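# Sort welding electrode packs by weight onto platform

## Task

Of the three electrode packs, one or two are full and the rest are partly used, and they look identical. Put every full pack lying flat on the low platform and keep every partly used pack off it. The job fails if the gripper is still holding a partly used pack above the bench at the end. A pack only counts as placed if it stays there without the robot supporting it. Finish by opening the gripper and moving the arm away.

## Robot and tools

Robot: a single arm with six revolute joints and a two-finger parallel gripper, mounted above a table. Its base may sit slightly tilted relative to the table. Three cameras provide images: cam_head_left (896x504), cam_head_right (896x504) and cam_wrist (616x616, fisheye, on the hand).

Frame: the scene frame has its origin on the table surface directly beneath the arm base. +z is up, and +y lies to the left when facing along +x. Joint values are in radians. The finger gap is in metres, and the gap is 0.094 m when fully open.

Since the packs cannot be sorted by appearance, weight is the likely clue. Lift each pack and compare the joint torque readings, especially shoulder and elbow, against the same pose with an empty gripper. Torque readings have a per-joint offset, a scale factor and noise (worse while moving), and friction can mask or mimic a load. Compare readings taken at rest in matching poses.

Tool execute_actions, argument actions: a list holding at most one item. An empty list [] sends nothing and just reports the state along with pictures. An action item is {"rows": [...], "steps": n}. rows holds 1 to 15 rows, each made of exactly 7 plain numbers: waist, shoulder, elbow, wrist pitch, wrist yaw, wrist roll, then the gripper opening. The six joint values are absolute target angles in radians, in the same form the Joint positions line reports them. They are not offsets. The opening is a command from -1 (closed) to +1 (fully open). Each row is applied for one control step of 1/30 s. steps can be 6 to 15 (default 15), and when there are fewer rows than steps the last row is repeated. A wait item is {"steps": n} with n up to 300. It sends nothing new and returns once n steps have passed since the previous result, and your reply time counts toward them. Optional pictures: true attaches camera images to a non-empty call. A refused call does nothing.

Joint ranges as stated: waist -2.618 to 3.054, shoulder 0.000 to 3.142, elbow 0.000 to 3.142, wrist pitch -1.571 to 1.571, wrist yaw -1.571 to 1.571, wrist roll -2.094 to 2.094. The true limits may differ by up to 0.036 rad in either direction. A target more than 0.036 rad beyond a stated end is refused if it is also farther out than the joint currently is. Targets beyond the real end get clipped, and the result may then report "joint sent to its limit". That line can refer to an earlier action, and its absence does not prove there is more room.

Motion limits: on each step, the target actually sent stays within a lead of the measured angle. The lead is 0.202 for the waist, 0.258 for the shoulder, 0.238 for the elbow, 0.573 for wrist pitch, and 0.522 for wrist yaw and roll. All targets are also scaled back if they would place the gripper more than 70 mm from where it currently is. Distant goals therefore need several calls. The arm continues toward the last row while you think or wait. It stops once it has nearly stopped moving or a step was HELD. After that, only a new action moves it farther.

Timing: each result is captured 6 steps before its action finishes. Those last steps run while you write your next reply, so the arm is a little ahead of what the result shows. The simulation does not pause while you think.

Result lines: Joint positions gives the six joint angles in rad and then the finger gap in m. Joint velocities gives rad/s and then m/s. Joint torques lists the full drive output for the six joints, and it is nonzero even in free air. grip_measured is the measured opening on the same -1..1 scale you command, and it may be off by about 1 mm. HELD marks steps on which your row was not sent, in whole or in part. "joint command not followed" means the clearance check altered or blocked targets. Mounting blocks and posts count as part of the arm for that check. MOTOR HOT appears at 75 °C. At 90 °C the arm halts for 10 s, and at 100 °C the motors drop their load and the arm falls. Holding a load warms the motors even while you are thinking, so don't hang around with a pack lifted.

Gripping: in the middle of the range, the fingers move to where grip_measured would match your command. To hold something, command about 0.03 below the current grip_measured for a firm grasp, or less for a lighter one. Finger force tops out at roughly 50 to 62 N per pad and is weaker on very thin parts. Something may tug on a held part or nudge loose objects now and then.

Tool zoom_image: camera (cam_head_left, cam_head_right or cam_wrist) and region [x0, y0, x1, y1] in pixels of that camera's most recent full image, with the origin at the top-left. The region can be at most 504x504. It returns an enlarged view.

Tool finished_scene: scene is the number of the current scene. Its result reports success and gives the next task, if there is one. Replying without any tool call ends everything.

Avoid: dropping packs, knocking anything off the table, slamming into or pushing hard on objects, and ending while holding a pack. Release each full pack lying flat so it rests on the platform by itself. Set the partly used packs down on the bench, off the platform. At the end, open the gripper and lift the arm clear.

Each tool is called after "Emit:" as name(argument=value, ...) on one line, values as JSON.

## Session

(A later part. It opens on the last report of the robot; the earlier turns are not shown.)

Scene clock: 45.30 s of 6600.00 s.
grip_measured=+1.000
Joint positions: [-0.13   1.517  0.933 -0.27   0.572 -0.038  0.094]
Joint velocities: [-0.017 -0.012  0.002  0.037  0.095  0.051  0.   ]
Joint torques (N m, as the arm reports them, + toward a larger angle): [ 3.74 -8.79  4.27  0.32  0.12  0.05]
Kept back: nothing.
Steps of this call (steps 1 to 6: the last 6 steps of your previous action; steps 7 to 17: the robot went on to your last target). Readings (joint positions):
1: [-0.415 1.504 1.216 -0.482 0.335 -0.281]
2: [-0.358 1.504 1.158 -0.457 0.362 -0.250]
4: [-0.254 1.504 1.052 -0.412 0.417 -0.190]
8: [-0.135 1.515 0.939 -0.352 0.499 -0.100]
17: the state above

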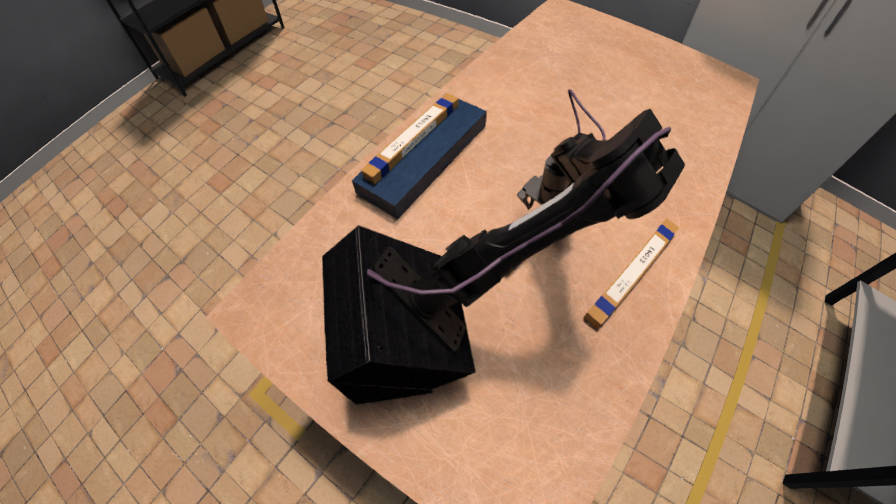

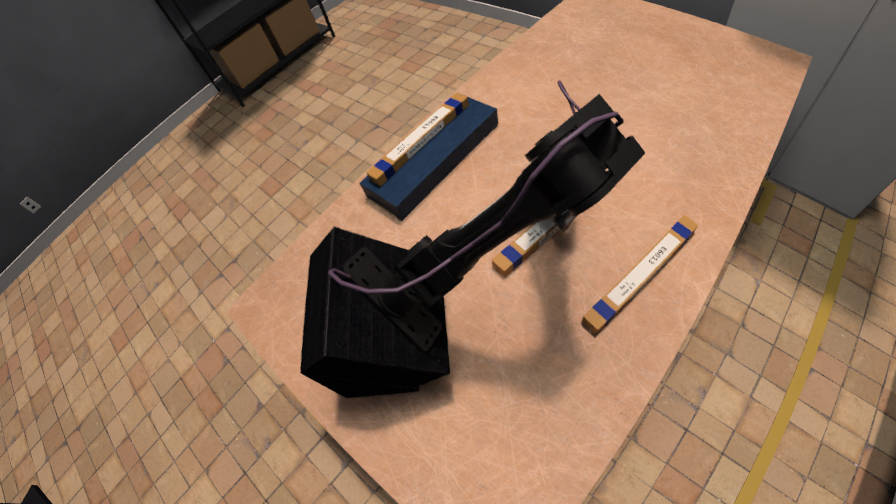

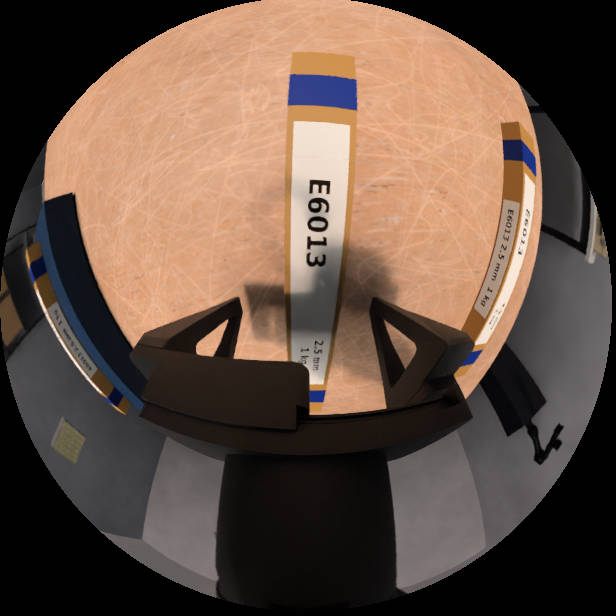

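Emit:
execute_actions(actions=[{"rows":[[-0.136,1.522,0.946,-0.228,0.582,-0.024,1],[-0.144,1.536,0.952,-0.214,0.575,-0.031,1],[-0.152,1.55,0.957,-0.2,0.568,-0.038,1],[-0.16,1.564,0.961,-0.185,0.561,-0.045,1],[-0.167,1.578,0.964,-0.17,0.554,-0.052,0.95],[-0.174,1.591,0.967,-0.155,0.547,-0.059,0.9],[-0.181,1.604,0.969,-0.14,0.54,-0.066,0.8],[-0.187,1.617,0.971,-0.125,0.533,-0.072,0.7],[-0.192,1.628,0.972,-0.112,0.528,-0.077,0.6]],"steps":15}])

Emit:
execute_actions(actions=[{"steps":10}], pictures=true)

Scene clock: 45.93 s of 6600.00 s.
grip_measured=+0.654
Joint positions: [-0.183  1.591  0.949 -0.176  0.559 -0.047  0.078]
Joint velocities: [-0.193  0.437  0.027  0.476 -0.11  -0.154 -0.104]
Joint torques (N m, as the arm reports them, + toward a larger angle): [ 3.81 -7.87  4.98  0.31 -0.03 -0.11]
Steps of this call (steps 1 to 10: the robot went on to your last target; steps 11 to 19: the first 9 steps of this action). Readings (joint positions):
11: [-0.131 1.517 0.933 -0.257 0.582 -0.030]
12: [-0.133 1.517 0.933 -0.254 0.581 -0.030]
14: [-0.143 1.524 0.935 -0.238 0.578 -0.031]
18: [-0.176 1.576 0.947 -0.189 0.564 -0.043]
19: the state above

Scene clock: 46.27 s of 6600.00 s.
grip_measured=+0.603
Joint positions: [-0.191  1.613  0.952 -0.132  0.538 -0.064  0.075]
Joint velocities: [ 0.012 -0.022  0.002  0.081 -0.007 -0.066 -0.001]
Joint torques (N m, as the arm reports them, + toward a larger angle): [ 3.62 -7.62  4.96  0.43 -0.08 -0.13]
Kept back: nothing.
Steps of this call (steps 1 to 6: the last 6 steps of your previous action; steps 7 to 10: the robot went on to your last target). Readings (joint positions):
1: [-0.188 1.604 0.949 -0.165 0.554 -0.051]
2: [-0.191 1.612 0.949 -0.160 0.551 -0.053]
4: [-0.191 1.613 0.952 -0.149 0.544 -0.058]
8: [-0.191 1.613 0.952 -0.136 0.539 -0.063]
10: the state above

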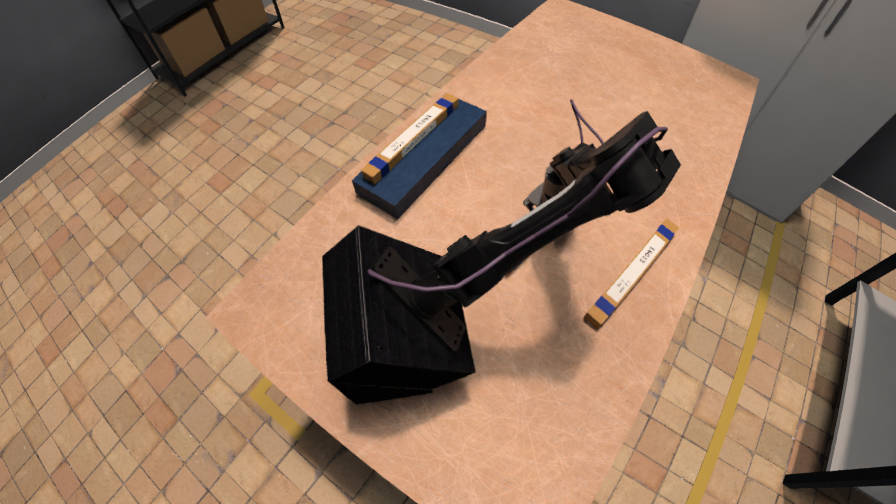

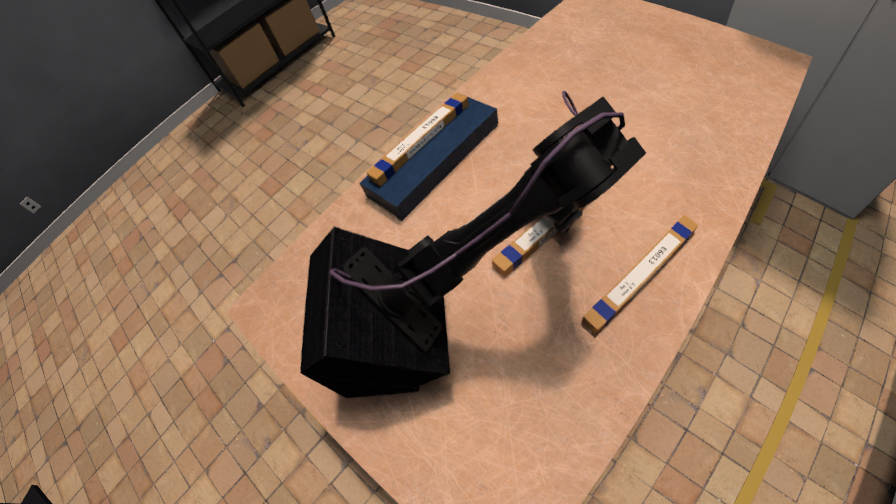

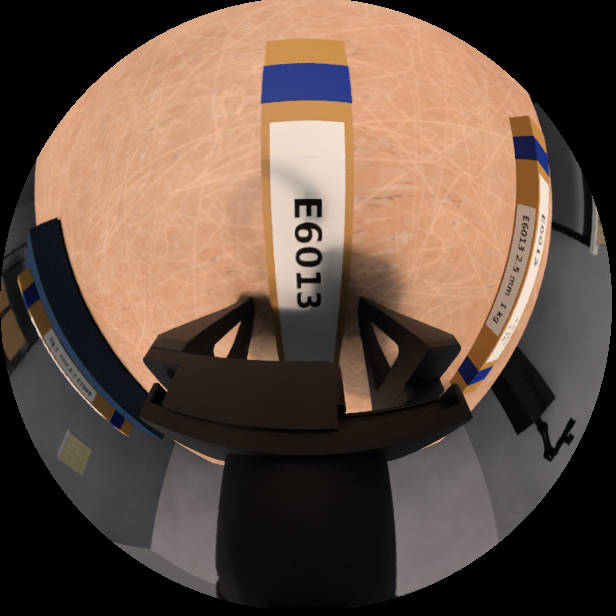

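Emit:
execute_actions(actions=[{"rows":[[-0.192,1.628,0.972,-0.115,0.53,-0.07,0.45],[-0.192,1.628,0.972,-0.115,0.53,-0.07,0.3],[-0.192,1.628,0.972,-0.115,0.53,-0.07,0.17],[-0.192,1.628,0.972,-0.115,0.53,-0.07,0.05],[-0.192,1.628,0.972,-0.115,0.53,-0.07,-0.06],[-0.192,1.628,0.972,-0.115,0.53,-0.07,-0.13],[-0.192,1.62,0.972,-0.118,0.53,-0.07,-0.2],[-0.19,1.612,0.973,-0.122,0.532,-0.068,-0.2],[-0.186,1.603,0.974,-0.126,0.534,-0.066,-0.2],[-0.18,1.593,0.976,-0.13,0.537,-0.064,-0.2],[-0.174,1.583,0.978,-0.135,0.54,-0.062,-0.2],[-0.167,1.572,0.98,-0.142,0.544,-0.058,-0.2],[-0.159,1.56,0.982,-0.155,0.549,-0.053,-0.2],[-0.15,1.547,0.984,-0.172,0.555,-0.047,-0.2],[-0.14,1.533,0.986,-0.19,0.562,-0.04,-0.2]],"steps":15}])

Emit:
execute_actions(actions=[{"rows":[[-0.128,1.518,0.988,-0.21,0.57,-0.031,-0.2],[-0.115,1.503,0.99,-0.232,0.578,-0.021,-0.2],[-0.10,1.49,0.993,-0.255,0.587,-0.009,-0.2],[-0.083,1.479,0.997,-0.278,0.597,0.005,-0.2],[-0.063,1.472,1.003,-0.30,0.608,0.022,-0.2],[-0.04,1.47,1.011,-0.322,0.621,0.042,-0.2],[-0.014,1.474,1.021,-0.343,0.635,0.065,-0.2],[0.014,1.484,1.033,-0.363,0.65,0.09,-0.2],[0.044,1.499,1.047,-0.382,0.666,0.116,-0.2],[0.075,1.518,1.062,-0.4,0.683,0.143,-0.2],[0.106,1.54,1.078,-0.417,0.70,0.17,-0.2],[0.137,1.564,1.095,-0.433,0.717,0.197,-0.2],[0.168,1.59,1.112,-0.448,0.734,0.224,-0.2],[0.199,1.617,1.13,-0.463,0.751,0.251,-0.2],[0.23,1.645,1.148,-0.477,0.768,0.278,-0.2]],"steps":15}])

Emit:
execute_actions(actions=[{"rows":[[0.259,1.673,1.166,-0.491,0.785,0.304,-0.2],[0.286,1.70,1.183,-0.504,0.80,0.328,-0.2],[0.311,1.726,1.199,-0.516,0.815,0.35,-0.2],[0.333,1.75,1.213,-0.527,0.828,0.369,-0.2],[0.352,1.77,1.225,-0.536,0.839,0.385,-0.2],[0.367,1.786,1.234,-0.543,0.848,0.398,-0.2],[0.378,1.798,1.24,-0.548,0.855,0.407,-0.2],[0.386,1.807,1.244,-0.551,0.86,0.414,-0.2],[0.392,1.813,1.247,-0.553,0.863,0.418,-0.2],[0.397,1.817,1.25,-0.555,0.866,0.422,-0.2]],"steps":12}])

Emit:
execute_actions(actions=[{"steps":12}], pictures=true)

Scene clock: 47.40 s of 6600.00 s.
grip_measured=-0.166
Joint positions: [-0.193  1.613  0.952 -0.128  0.54  -0.07   0.039]
Joint velocities: [ 0.022  0.007  0.017 -0.022  0.007 -0.037  0.   ]
Joint torques (N m, as the arm reports them, + toward a larger angle): [ 4.51 -9.47  5.1   0.27 -0.04  0.01]
Steps of this call (steps 1 to 25: the robot went on to your last target; steps 26 to 34: the first 9 steps of this action). Readings (joint positions):
26: [-0.191 1.613 0.952 -0.128 0.537 -0.066]
27: [-0.191 1.613 0.952 -0.128 0.537 -0.066]
29: [-0.191 1.613 0.952 -0.128 0.537 -0.066]
33: [-0.193 1.613 0.952 -0.128 0.540 -0.069]
34: the state above

Scene clock: 47.90 s of 6600.00 s.
grip_measured=-0.166
Joint positions: [-0.05   1.535  0.981 -0.325  0.624  0.028  0.039]
Joint velocities: [ 0.73  -0.012  0.383 -0.593  0.344  0.564  0.001]
Joint torques (N m, as the arm reports them, + toward a larger angle): [  7.89 -10.7    7.13   0.58  -0.25   0.02]
Steps of this call (steps 1 to 6: the last 6 steps of your previous action; steps 7 to 15: the first 9 steps of this action). Readings (joint positions):
7: [-0.184 1.603 0.952 -0.154 0.548 -0.059]
8: [-0.178 1.596 0.952 -0.172 0.553 -0.054]
10: [-0.156 1.574 0.952 -0.215 0.567 -0.040]
14: [-0.076 1.535 0.968 -0.305 0.610 0.010]
15: the state above

Scene clock: 48.30 s of 6600.00 s.
grip_measured=-0.166
Joint positions: [ 0.293  1.774  1.182 -0.478  0.784  0.304  0.039]
Joint velocities: [ 0.628  0.74   0.252 -0.3    0.242  0.593 -0.001]
Joint torques (N m, as the arm reports them, + toward a larger angle): [  9.22 -10.25   6.84   0.07   0.39  -0.02]
Steps of this call (steps 1 to 6: the last 6 steps of your previous action; steps 7 to 12: the first 6 steps of this action). Readings (joint positions):
7: [0.162 1.631 1.105 -0.428 0.727 0.188]
8: [0.191 1.660 1.124 -0.438 0.741 0.214]
10: [0.246 1.719 1.158 -0.457 0.766 0.262]
12: the state above

Scene clock: 48.70 s of 6600.00 s.
grip_measured=-0.166
Joint positions: [ 0.359  1.861  1.201 -0.565  0.834  0.402  0.039]
Joint velocities: [ 0.002  0.012  0.037 -0.051  0.037  0.066 -0.   ]
Joint torques (N m, as the arm reports them, + toward a larger angle): [  9.73 -10.94   7.56   0.21   0.27   0.03]
Kept back: nothing.
Steps of this call (steps 1 to 6: the last 6 steps of your previous action; steps 7 to 12: the robot went on to your last target). Readings (joint positions):
1: [0.312 1.798 1.189 -0.488 0.790 0.322]
2: [0.329 1.818 1.194 -0.498 0.794 0.337]
4: [0.351 1.846 1.196 -0.519 0.800 0.362]
8: [0.359 1.861 1.196 -0.557 0.810 0.388]
12: the state above

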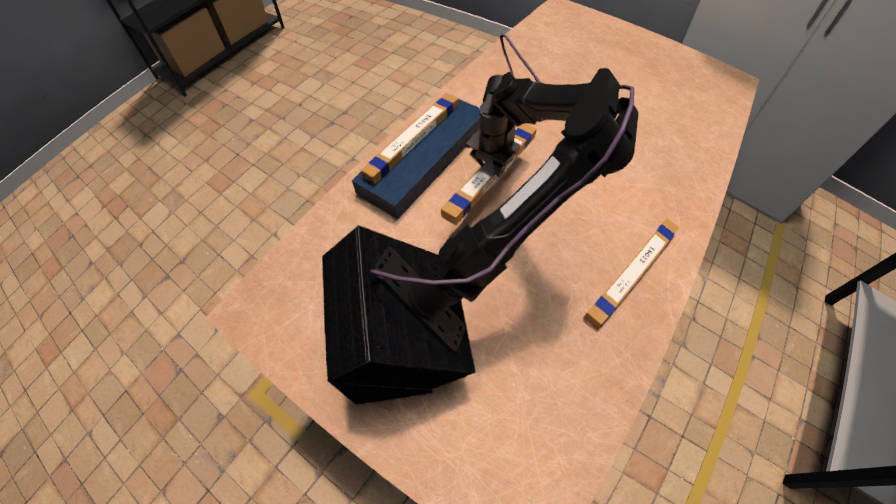

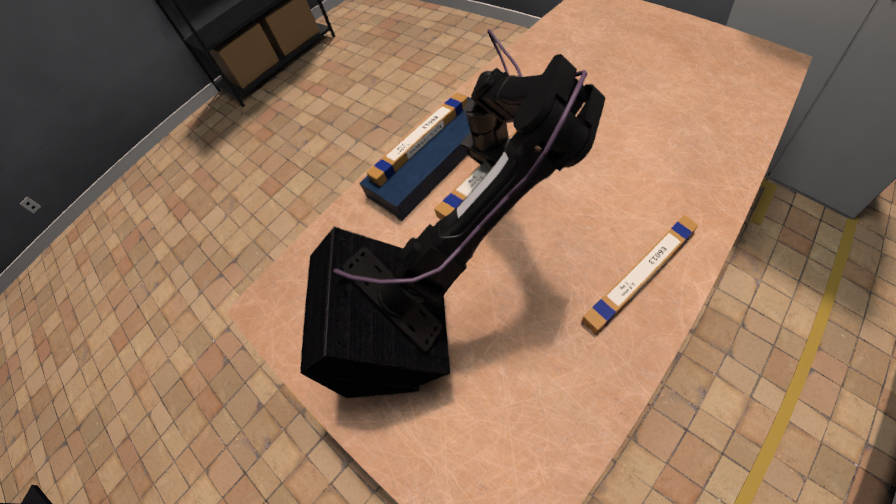

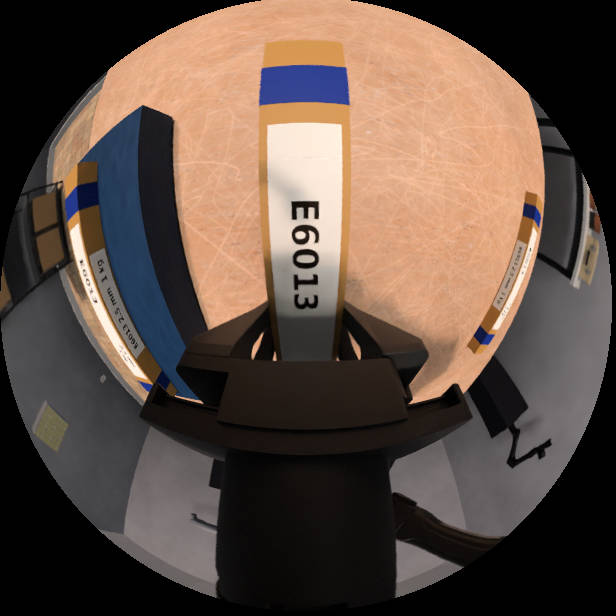

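Emit:
execute_actions(actions=[{"rows":[[0.405,1.82,1.258,-0.565,0.868,0.43,-0.2],[0.416,1.828,1.272,-0.581,0.871,0.443,-0.2],[0.429,1.839,1.288,-0.6,0.874,0.458,-0.2],[0.443,1.853,1.306,-0.62,0.878,0.474,-0.2],[0.457,1.868,1.324,-0.64,0.882,0.49,-0.2],[0.471,1.883,1.342,-0.66,0.885,0.506,-0.2],[0.485,1.898,1.36,-0.68,0.889,0.522,-0.2],[0.499,1.913,1.378,-0.70,0.892,0.538,-0.2],[0.513,1.928,1.396,-0.72,0.896,0.554,-0.2],[0.527,1.943,1.414,-0.74,0.9,0.57,-0.2],[0.541,1.958,1.432,-0.76,0.903,0.588,-0.2],[0.555,1.973,1.45,-0.78,0.907,0.606,-0.2],[0.568,1.989,1.468,-0.80,0.91,0.624,-0.2],[0.582,2.007,1.49,-0.82,0.914,0.643,-0.2],[0.594,2.03,1.517,-0.835,0.915,0.661,-0.2]],"steps":15}])

Emit:
execute_actions(actions=[{"rows":[[0.605,2.057,1.547,-0.848,0.916,0.678,-0.2],[0.616,2.086,1.579,-0.861,0.918,0.695,-0.2],[0.627,2.116,1.612,-0.874,0.919,0.712,-0.2],[0.638,2.146,1.645,-0.887,0.92,0.729,-0.2],[0.649,2.176,1.678,-0.90,0.921,0.746,-0.2],[0.659,2.206,1.711,-0.912,0.922,0.762,-0.2],[0.669,2.236,1.744,-0.924,0.923,0.778,-0.2],[0.679,2.266,1.777,-0.936,0.924,0.794,-0.2],[0.688,2.296,1.81,-0.948,0.925,0.81,-0.2],[0.697,2.325,1.841,-0.96,0.926,0.825,-0.2],[0.705,2.352,1.87,-0.971,0.927,0.839,-0.2],[0.712,2.377,1.897,-0.981,0.928,0.851,-0.2],[0.718,2.399,1.92,-0.989,0.929,0.861,-0.2],[0.722,2.416,1.938,-0.995,0.93,0.869,-0.2],[0.725,2.428,1.95,-1.0,0.93,0.875,-0.2]],"steps":15}])

Emit:
execute_actions(actions=[{"steps":16}], pictures=true)

Scene clock: 49.70 s of 6600.00 s.
grip_measured=-0.166
Joint positions: [ 0.421  1.919  1.322 -0.665  0.873  0.487  0.039]
Joint velocities: [ 0.442  0.418  0.603 -0.388  0.066  0.388 -0.001]
Joint torques (N m, as the arm reports them, + toward a larger angle): [12.35 -8.96  7.1   0.14  0.18  0.04]
Steps of this call (steps 1 to 21: the robot went on to your last target; steps 22 to 30: the first 9 steps of this action). Readings (joint positions):
22: [0.359 1.861 1.207 -0.565 0.844 0.412]
23: [0.359 1.861 1.210 -0.570 0.844 0.415]
25: [0.364 1.866 1.227 -0.594 0.848 0.428]
29: [0.406 1.905 1.301 -0.653 0.870 0.473]
30: the state above

Scene clock: 50.20 s of 6600.00 s.
grip_measured=-0.166
Joint positions: [ 0.605  2.272  1.71  -0.898  0.896  0.729  0.039]
Joint velocities: [ 0.252  0.916  0.969 -0.3   -0.007  0.462 -0.001]
Joint torques (N m, as the arm reports them, + toward a larger angle): [ 14.81 -11.38   7.73   0.16   0.36   0.04]
Steps of this call (steps 1 to 6: the last 6 steps of your previous action; steps 7 to 15: the first 9 steps of this action). Readings (joint positions):
7: [0.530 2.036 1.460 -0.776 0.886 0.596]
8: [0.543 2.059 1.485 -0.798 0.887 0.613]
10: [0.563 2.115 1.545 -0.835 0.890 0.646]
14: [0.597 2.240 1.677 -0.887 0.895 0.713]
15: the state above

Scene clock: 50.73 s of 6600.00 s.
grip_measured=-0.166
Joint positions: [ 0.668  2.481  1.896 -0.993  0.899  0.858  0.039]
Joint velocities: [-0.017  0.007  0.007  0.007 -0.022  0.007  0.   ]
Joint torques (N m, as the arm reports them, + toward a larger angle): [ 14.6  -13.44   8.74   0.05   0.42   0.07]
Kept back: nothing.
Steps of this call (steps 1 to 6: the last 6 steps of your previous action; steps 7 to 16: the robot went on to your last target). Readings (joint positions):
1: [0.614 2.303 1.743 -0.908 0.897 0.745]
2: [0.622 2.333 1.775 -0.918 0.898 0.761]
4: [0.638 2.390 1.832 -0.936 0.898 0.791]
8: [0.664 2.466 1.895 -0.954 0.897 0.833]
16: the state above

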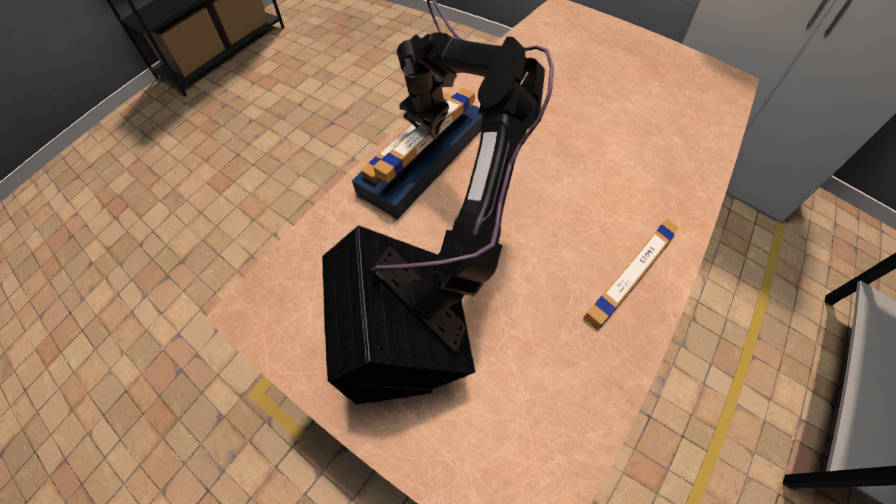

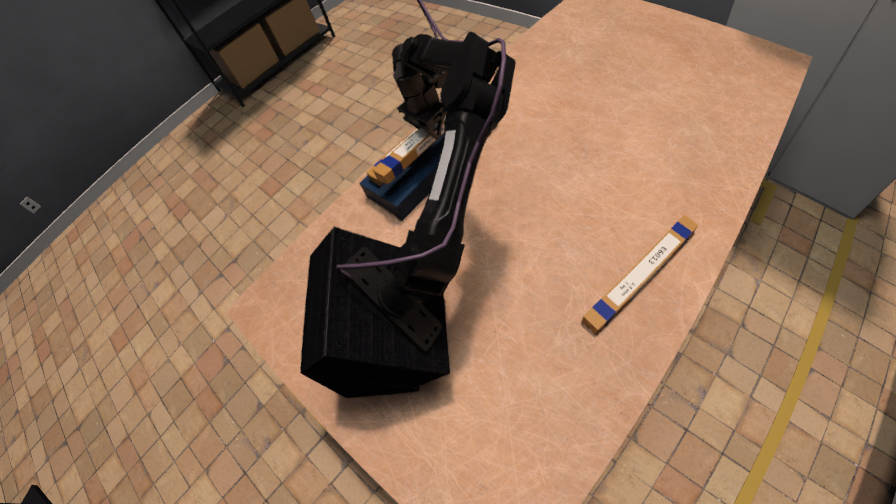

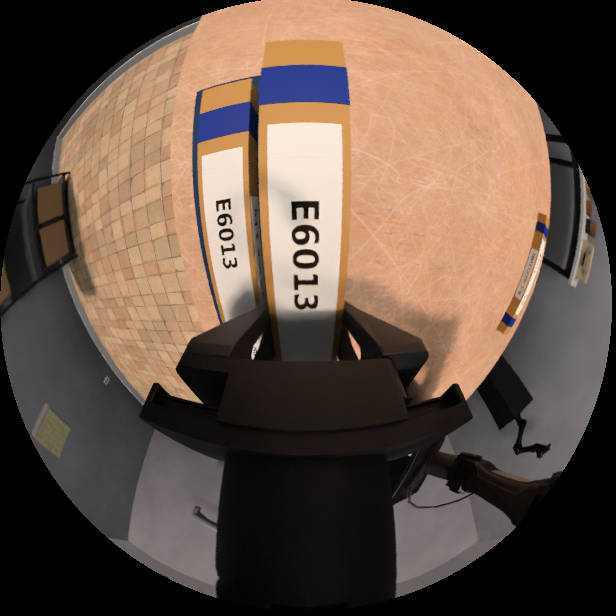

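Emit:
execute_actions(actions=[{"rows":[[0.72,2.43,1.938,-0.985,0.93,0.865,-0.2],[0.715,2.433,1.927,-0.969,0.93,0.855,-0.2],[0.71,2.436,1.917,-0.953,0.93,0.845,-0.2],[0.705,2.439,1.908,-0.937,0.93,0.835,-0.2],[0.70,2.442,1.90,-0.921,0.93,0.825,-0.2],[0.695,2.445,1.892,-0.905,0.93,0.815,-0.2],[0.69,2.447,1.885,-0.889,0.93,0.805,-0.2],[0.685,2.449,1.878,-0.873,0.93,0.795,-0.2],[0.68,2.451,1.872,-0.858,0.93,0.785,-0.2],[0.676,2.453,1.866,-0.844,0.93,0.776,-0.2],[0.672,2.455,1.86,-0.831,0.93,0.768,-0.2],[0.668,2.457,1.855,-0.82,0.93,0.76,-0.2]],"steps":15}])

Emit:
execute_actions(actions=[{"steps":12}], pictures=true)

Scene clock: 51.67 s of 6600.00 s.
grip_measured=-0.166
Joint positions: [ 0.644  2.481  1.878 -0.927  0.901  0.829  0.039]
Joint velocities: [-0.193 -0.017 -0.208  0.432 -0.007 -0.242  0.   ]
Joint torques (N m, as the arm reports them, + toward a larger angle): [ 13.7  -11.84   5.04   0.17   0.44  -0.11]
Steps of this call (steps 1 to 15: the robot went on to your last target; steps 16 to 19: nothing new was sent; steps 20 to 28: the first 9 steps of this action). Readings (joint positions):
20: [0.668 2.481 1.896 -0.996 0.900 0.864]
21: [0.668 2.481 1.896 -0.996 0.900 0.864]
23: [0.665 2.481 1.896 -0.988 0.900 0.859]
27: [0.650 2.481 1.884 -0.941 0.901 0.836]
28: the state above

Scene clock: 52.07 s of 6600.00 s.
grip_measured=-0.166
Joint positions: [ 0.604  2.495  1.843 -0.848  0.903  0.775  0.039]
Joint velocities: [-0.002 -0.002  0.007  0.051 -0.022 -0.022 -0.   ]
Joint torques (N m, as the arm reports them, + toward a larger angle): [ 15.33 -12.52   5.37   0.26   0.38  -0.18]
Kept back: nothing.
Steps of this call (steps 1 to 6: the last 6 steps of your previous action; steps 7 to 12: the robot went on to your last target). Readings (joint positions):
1: [0.638 2.481 1.871 -0.912 0.901 0.821]
2: [0.631 2.481 1.864 -0.899 0.901 0.813]
4: [0.619 2.482 1.852 -0.878 0.902 0.798]
8: [0.605 2.492 1.844 -0.857 0.903 0.782]
12: the state above

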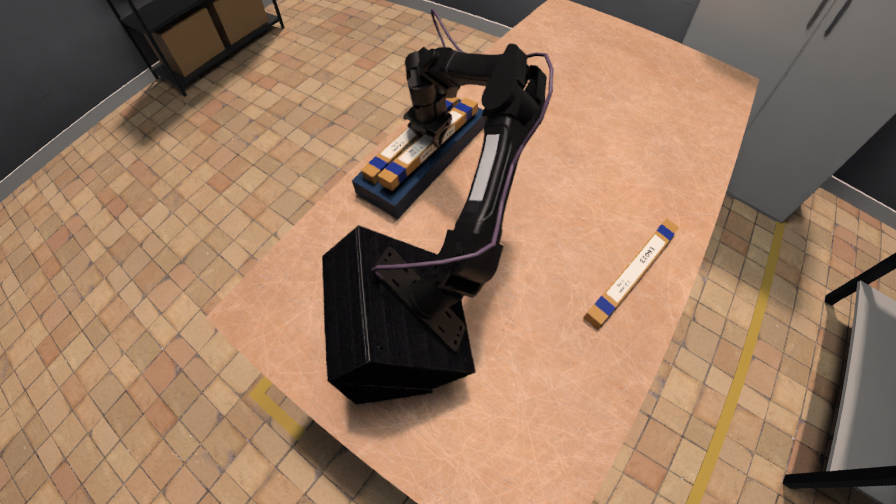

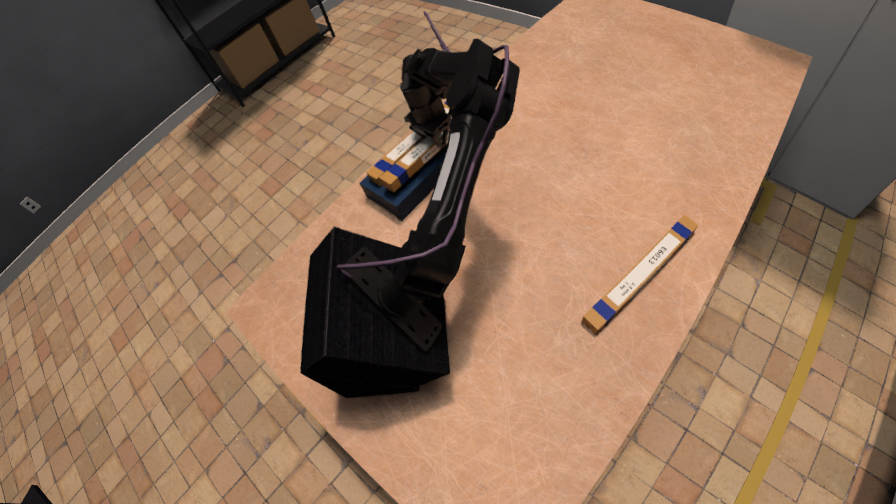

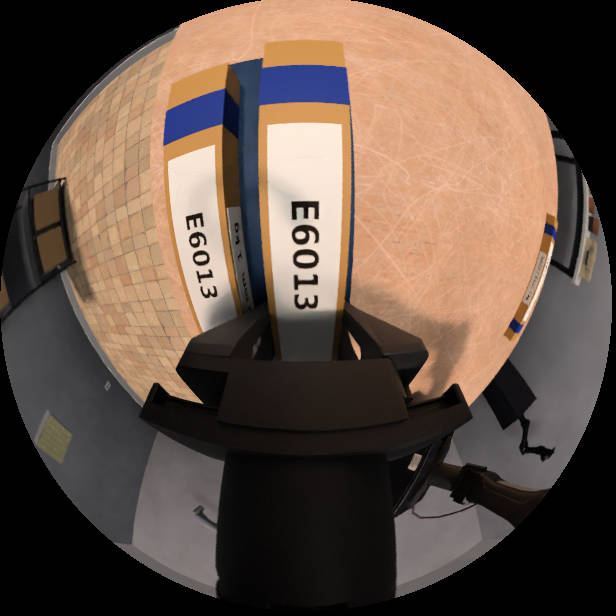

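Emit:
execute_actions(actions=[])

Scene clock: 52.80 s of 6600.00 s.
grip_measured=-0.166
Joint positions: [ 0.604  2.495  1.843 -0.839  0.904  0.771  0.039]
Joint velocities: [ 0.002  0.007  0.002  0.037  0.037 -0.022 -0.001]
Joint torques (N m, as the arm reports them, + toward a larger angle): [ 15.18 -12.64   5.47   0.29   0.39  -0.16]
Kept back: nothing.
Steps of this call (steps 1 to 22: the robot went on to your last target). Readings (joint positions):
1: [0.604 2.495 1.843 -0.846 0.903 0.774]
2: [0.604 2.495 1.843 -0.845 0.904 0.773]
4: [0.604 2.495 1.843 -0.842 0.904 0.773]
8: [0.604 2.495 1.843 -0.840 0.904 0.771]
22: the state above

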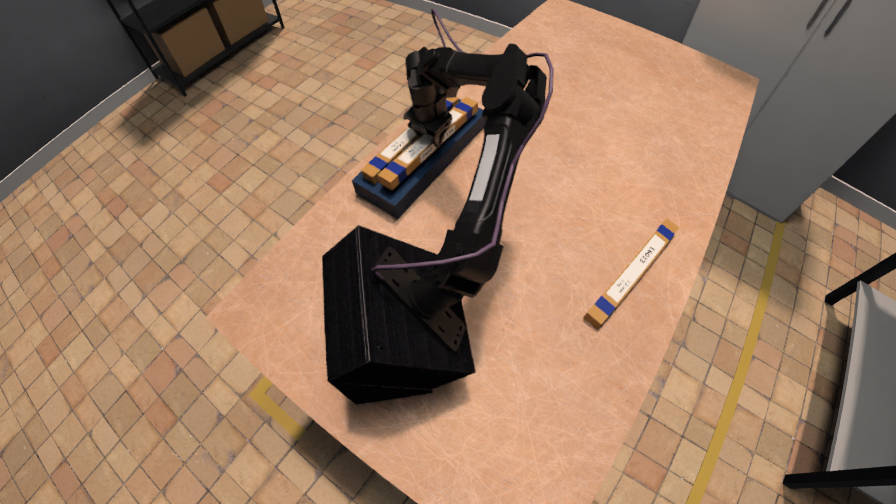

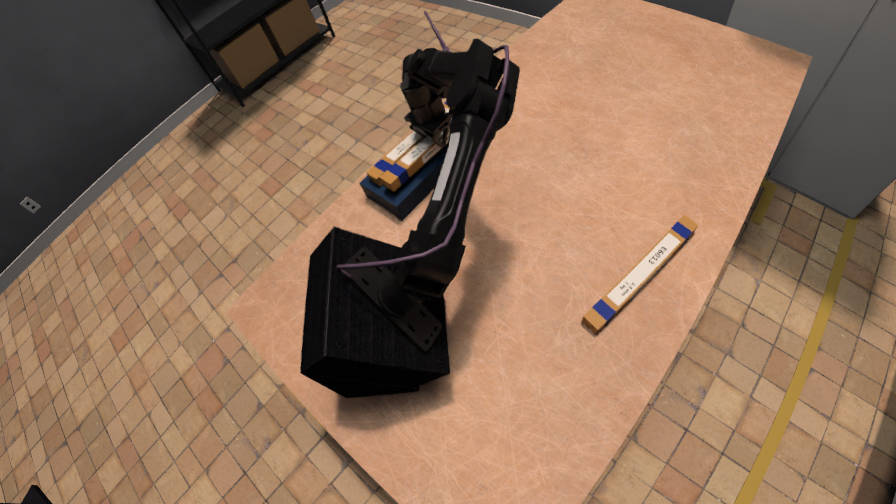

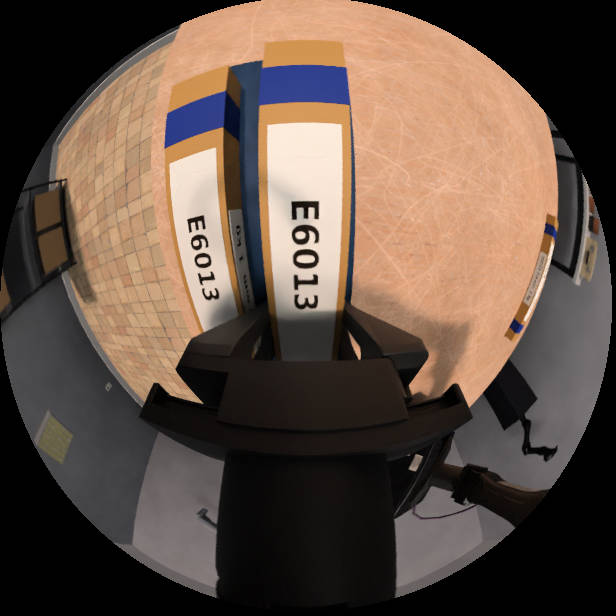

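Emit:
execute_actions(actions=[{"rows":[[0.666,2.465,1.852,-0.82,0.93,0.76,-0.2],[0.664,2.472,1.849,-0.815,0.93,0.76,-0.2],[0.662,2.479,1.846,-0.81,0.93,0.76,-0.2],[0.66,2.486,1.843,-0.805,0.93,0.755,-0.2],[0.658,2.492,1.84,-0.80,0.93,0.755,-0.2],[0.657,2.497,1.838,-0.80,0.93,0.755,-0.2]],"steps":15}], pictures=true)

Scene clock: 53.30 s of 6600.00 s.
grip_measured=-0.166
Joint positions: [ 0.604  2.521  1.838 -0.816  0.908  0.768  0.039]
Joint velocities: [ 0.007  0.125 -0.095  0.11   0.022  0.066  0.   ]
Joint torques (N m, as the arm reports them, + toward a larger angle): [ 14.36 -12.11   4.89   0.07   0.37  -0.17]
Steps of this call (steps 1 to 6: the robot went on to your last target; steps 7 to 15: the first 9 steps of this action). Readings (joint positions):
7: [0.604 2.495 1.843 -0.839 0.904 0.771]
8: [0.604 2.495 1.843 -0.838 0.904 0.771]
10: [0.604 2.498 1.843 -0.835 0.905 0.770]
14: [0.604 2.516 1.841 -0.819 0.908 0.768]
15: the state above

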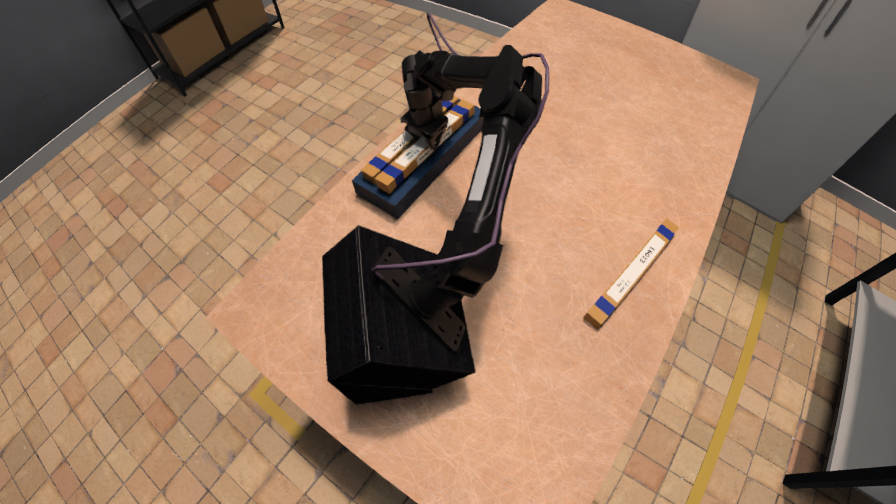

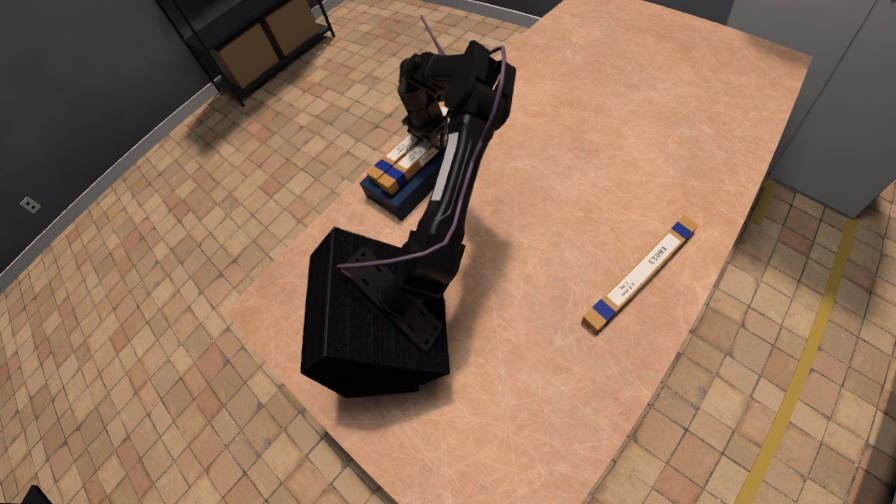

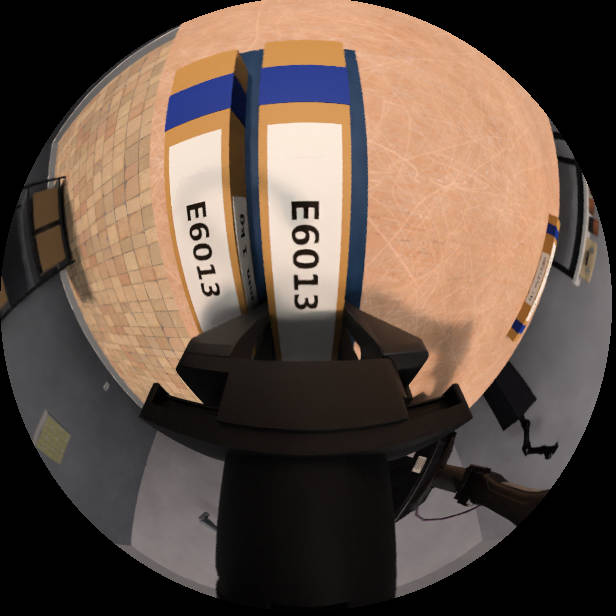

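Emit:
execute_actions(actions=[{"rows":[[0.653,2.497,1.836,-0.80,0.93,0.755,-0.2],[0.649,2.497,1.834,-0.80,0.93,0.755,-0.2],[0.645,2.498,1.832,-0.797,0.93,0.755,-0.2],[0.641,2.499,1.83,-0.794,0.93,0.755,-0.2],[0.637,2.50,1.828,-0.79,0.93,0.755,-0.2],[0.634,2.50,1.826,-0.79,0.93,0.755,-0.2]],"steps":15}], pictures=true)

Scene clock: 55.07 s of 6600.00 s.
grip_measured=-0.166
Joint positions: [ 0.6    2.536  1.826 -0.807  0.908  0.763  0.039]
Joint velocities: [ 0.002 -0.002  0.002 -0.007 -0.007 -0.007 -0.   ]
Joint torques (N m, as the arm reports them, + toward a larger angle): [ 12.62 -12.49   4.33   0.25   0.33  -0.13]
Steps of this call (steps 1 to 6: the last 6 steps of your previous action; steps 7 to 30: the robot went on to your last target; steps 31 to 44: nothing new was sent; steps 45 to 53: the first 9 steps of this action). Readings (joint positions):
45: [0.604 2.536 1.826 -0.811 0.909 0.765]
46: [0.604 2.536 1.826 -0.811 0.909 0.765]
48: [0.603 2.536 1.826 -0.810 0.909 0.764]
52: [0.600 2.536 1.826 -0.807 0.908 0.763]
53: the state above

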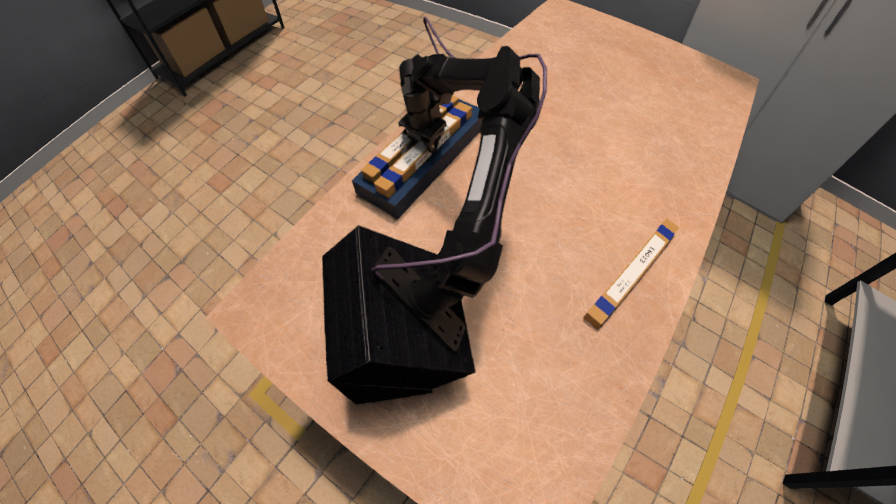

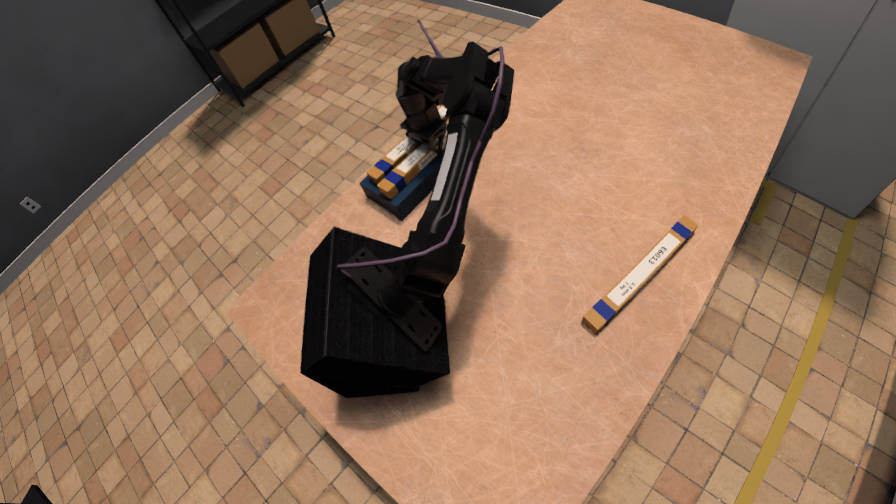

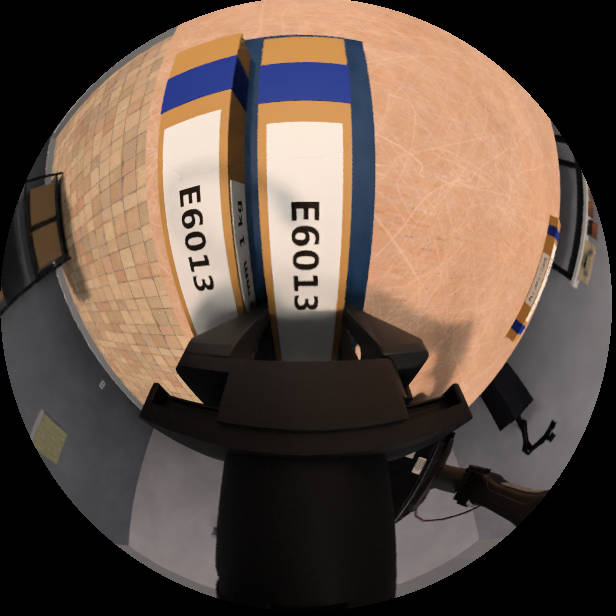

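Emit:
execute_actions(actions=[{"rows":[[0.631,2.504,1.824,-0.79,0.925,0.755,-0.2],[0.628,2.508,1.823,-0.79,0.925,0.755,-0.2],[0.625,2.512,1.822,-0.79,0.925,0.755,-0.2],[0.623,2.516,1.822,-0.79,0.925,0.755,-0.2],[0.622,2.52,1.822,-0.79,0.925,0.755,-0.2]],"steps":14}], pictures=true)

Scene clock: 55.60 s of 6600.00 s.
grip_measured=-0.166
Joint positions: [ 0.599  2.536  1.826 -0.807  0.908  0.763  0.039]
Joint velocities: [ 0.002  0.007 -0.012 -0.022  0.022 -0.007  0.001]
Joint torques (N m, as the arm reports them, + toward a larger angle): [ 11.76 -11.03   4.04   0.23   0.29  -0.13]
Steps of this call (steps 1 to 6: the last 6 steps of your previous action; steps 7 to 8: the robot went on to your last target; steps 9 to 16: the first 8 steps of this action). Readings (joint positions):
9: [0.600 2.536 1.826 -0.807 0.908 0.763]
10: [0.600 2.536 1.826 -0.807 0.908 0.763]
12: [0.599 2.536 1.826 -0.807 0.908 0.763]
16: the state above

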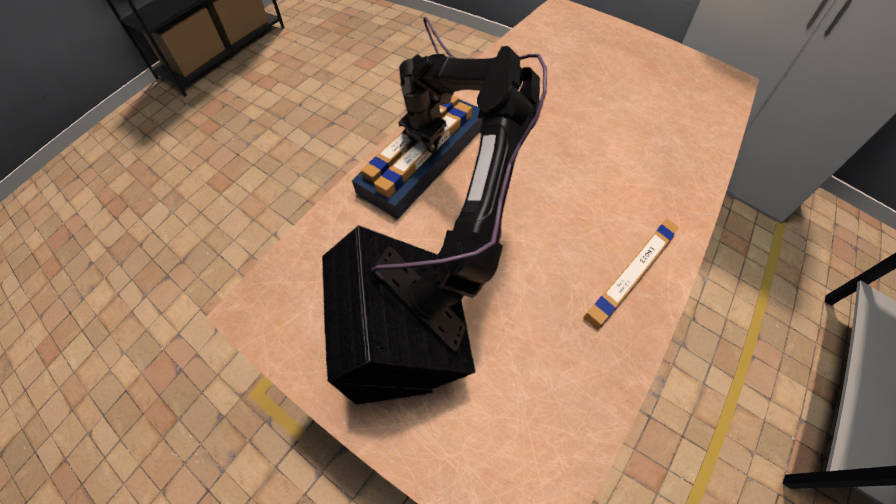

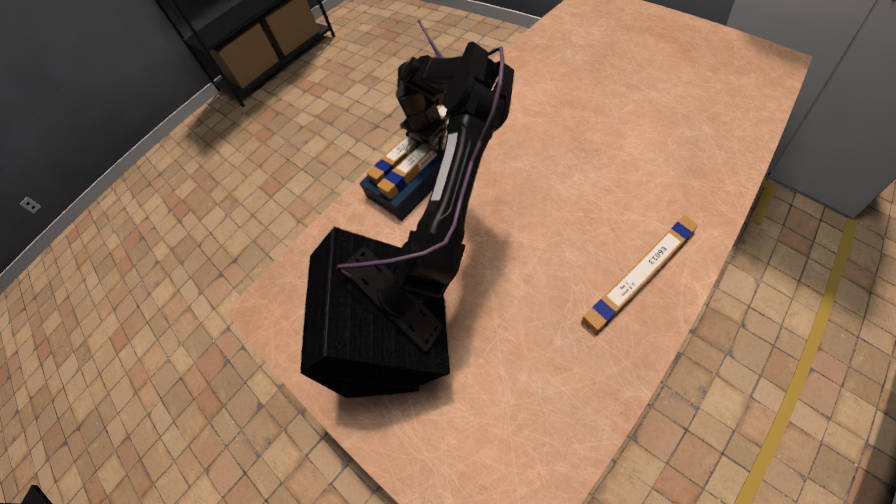

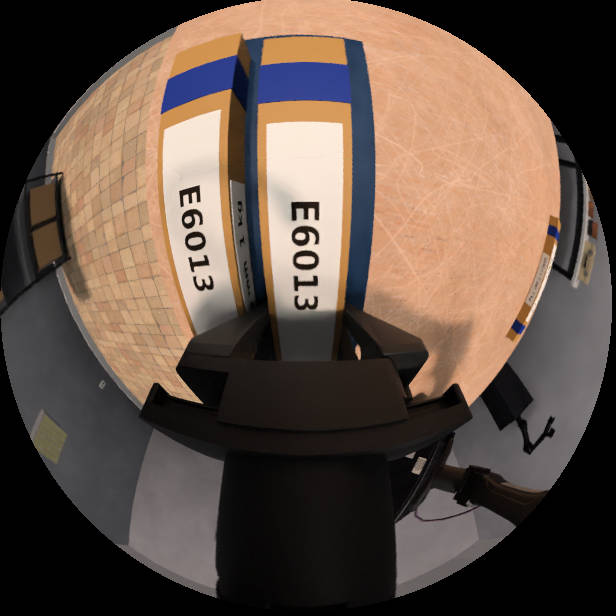

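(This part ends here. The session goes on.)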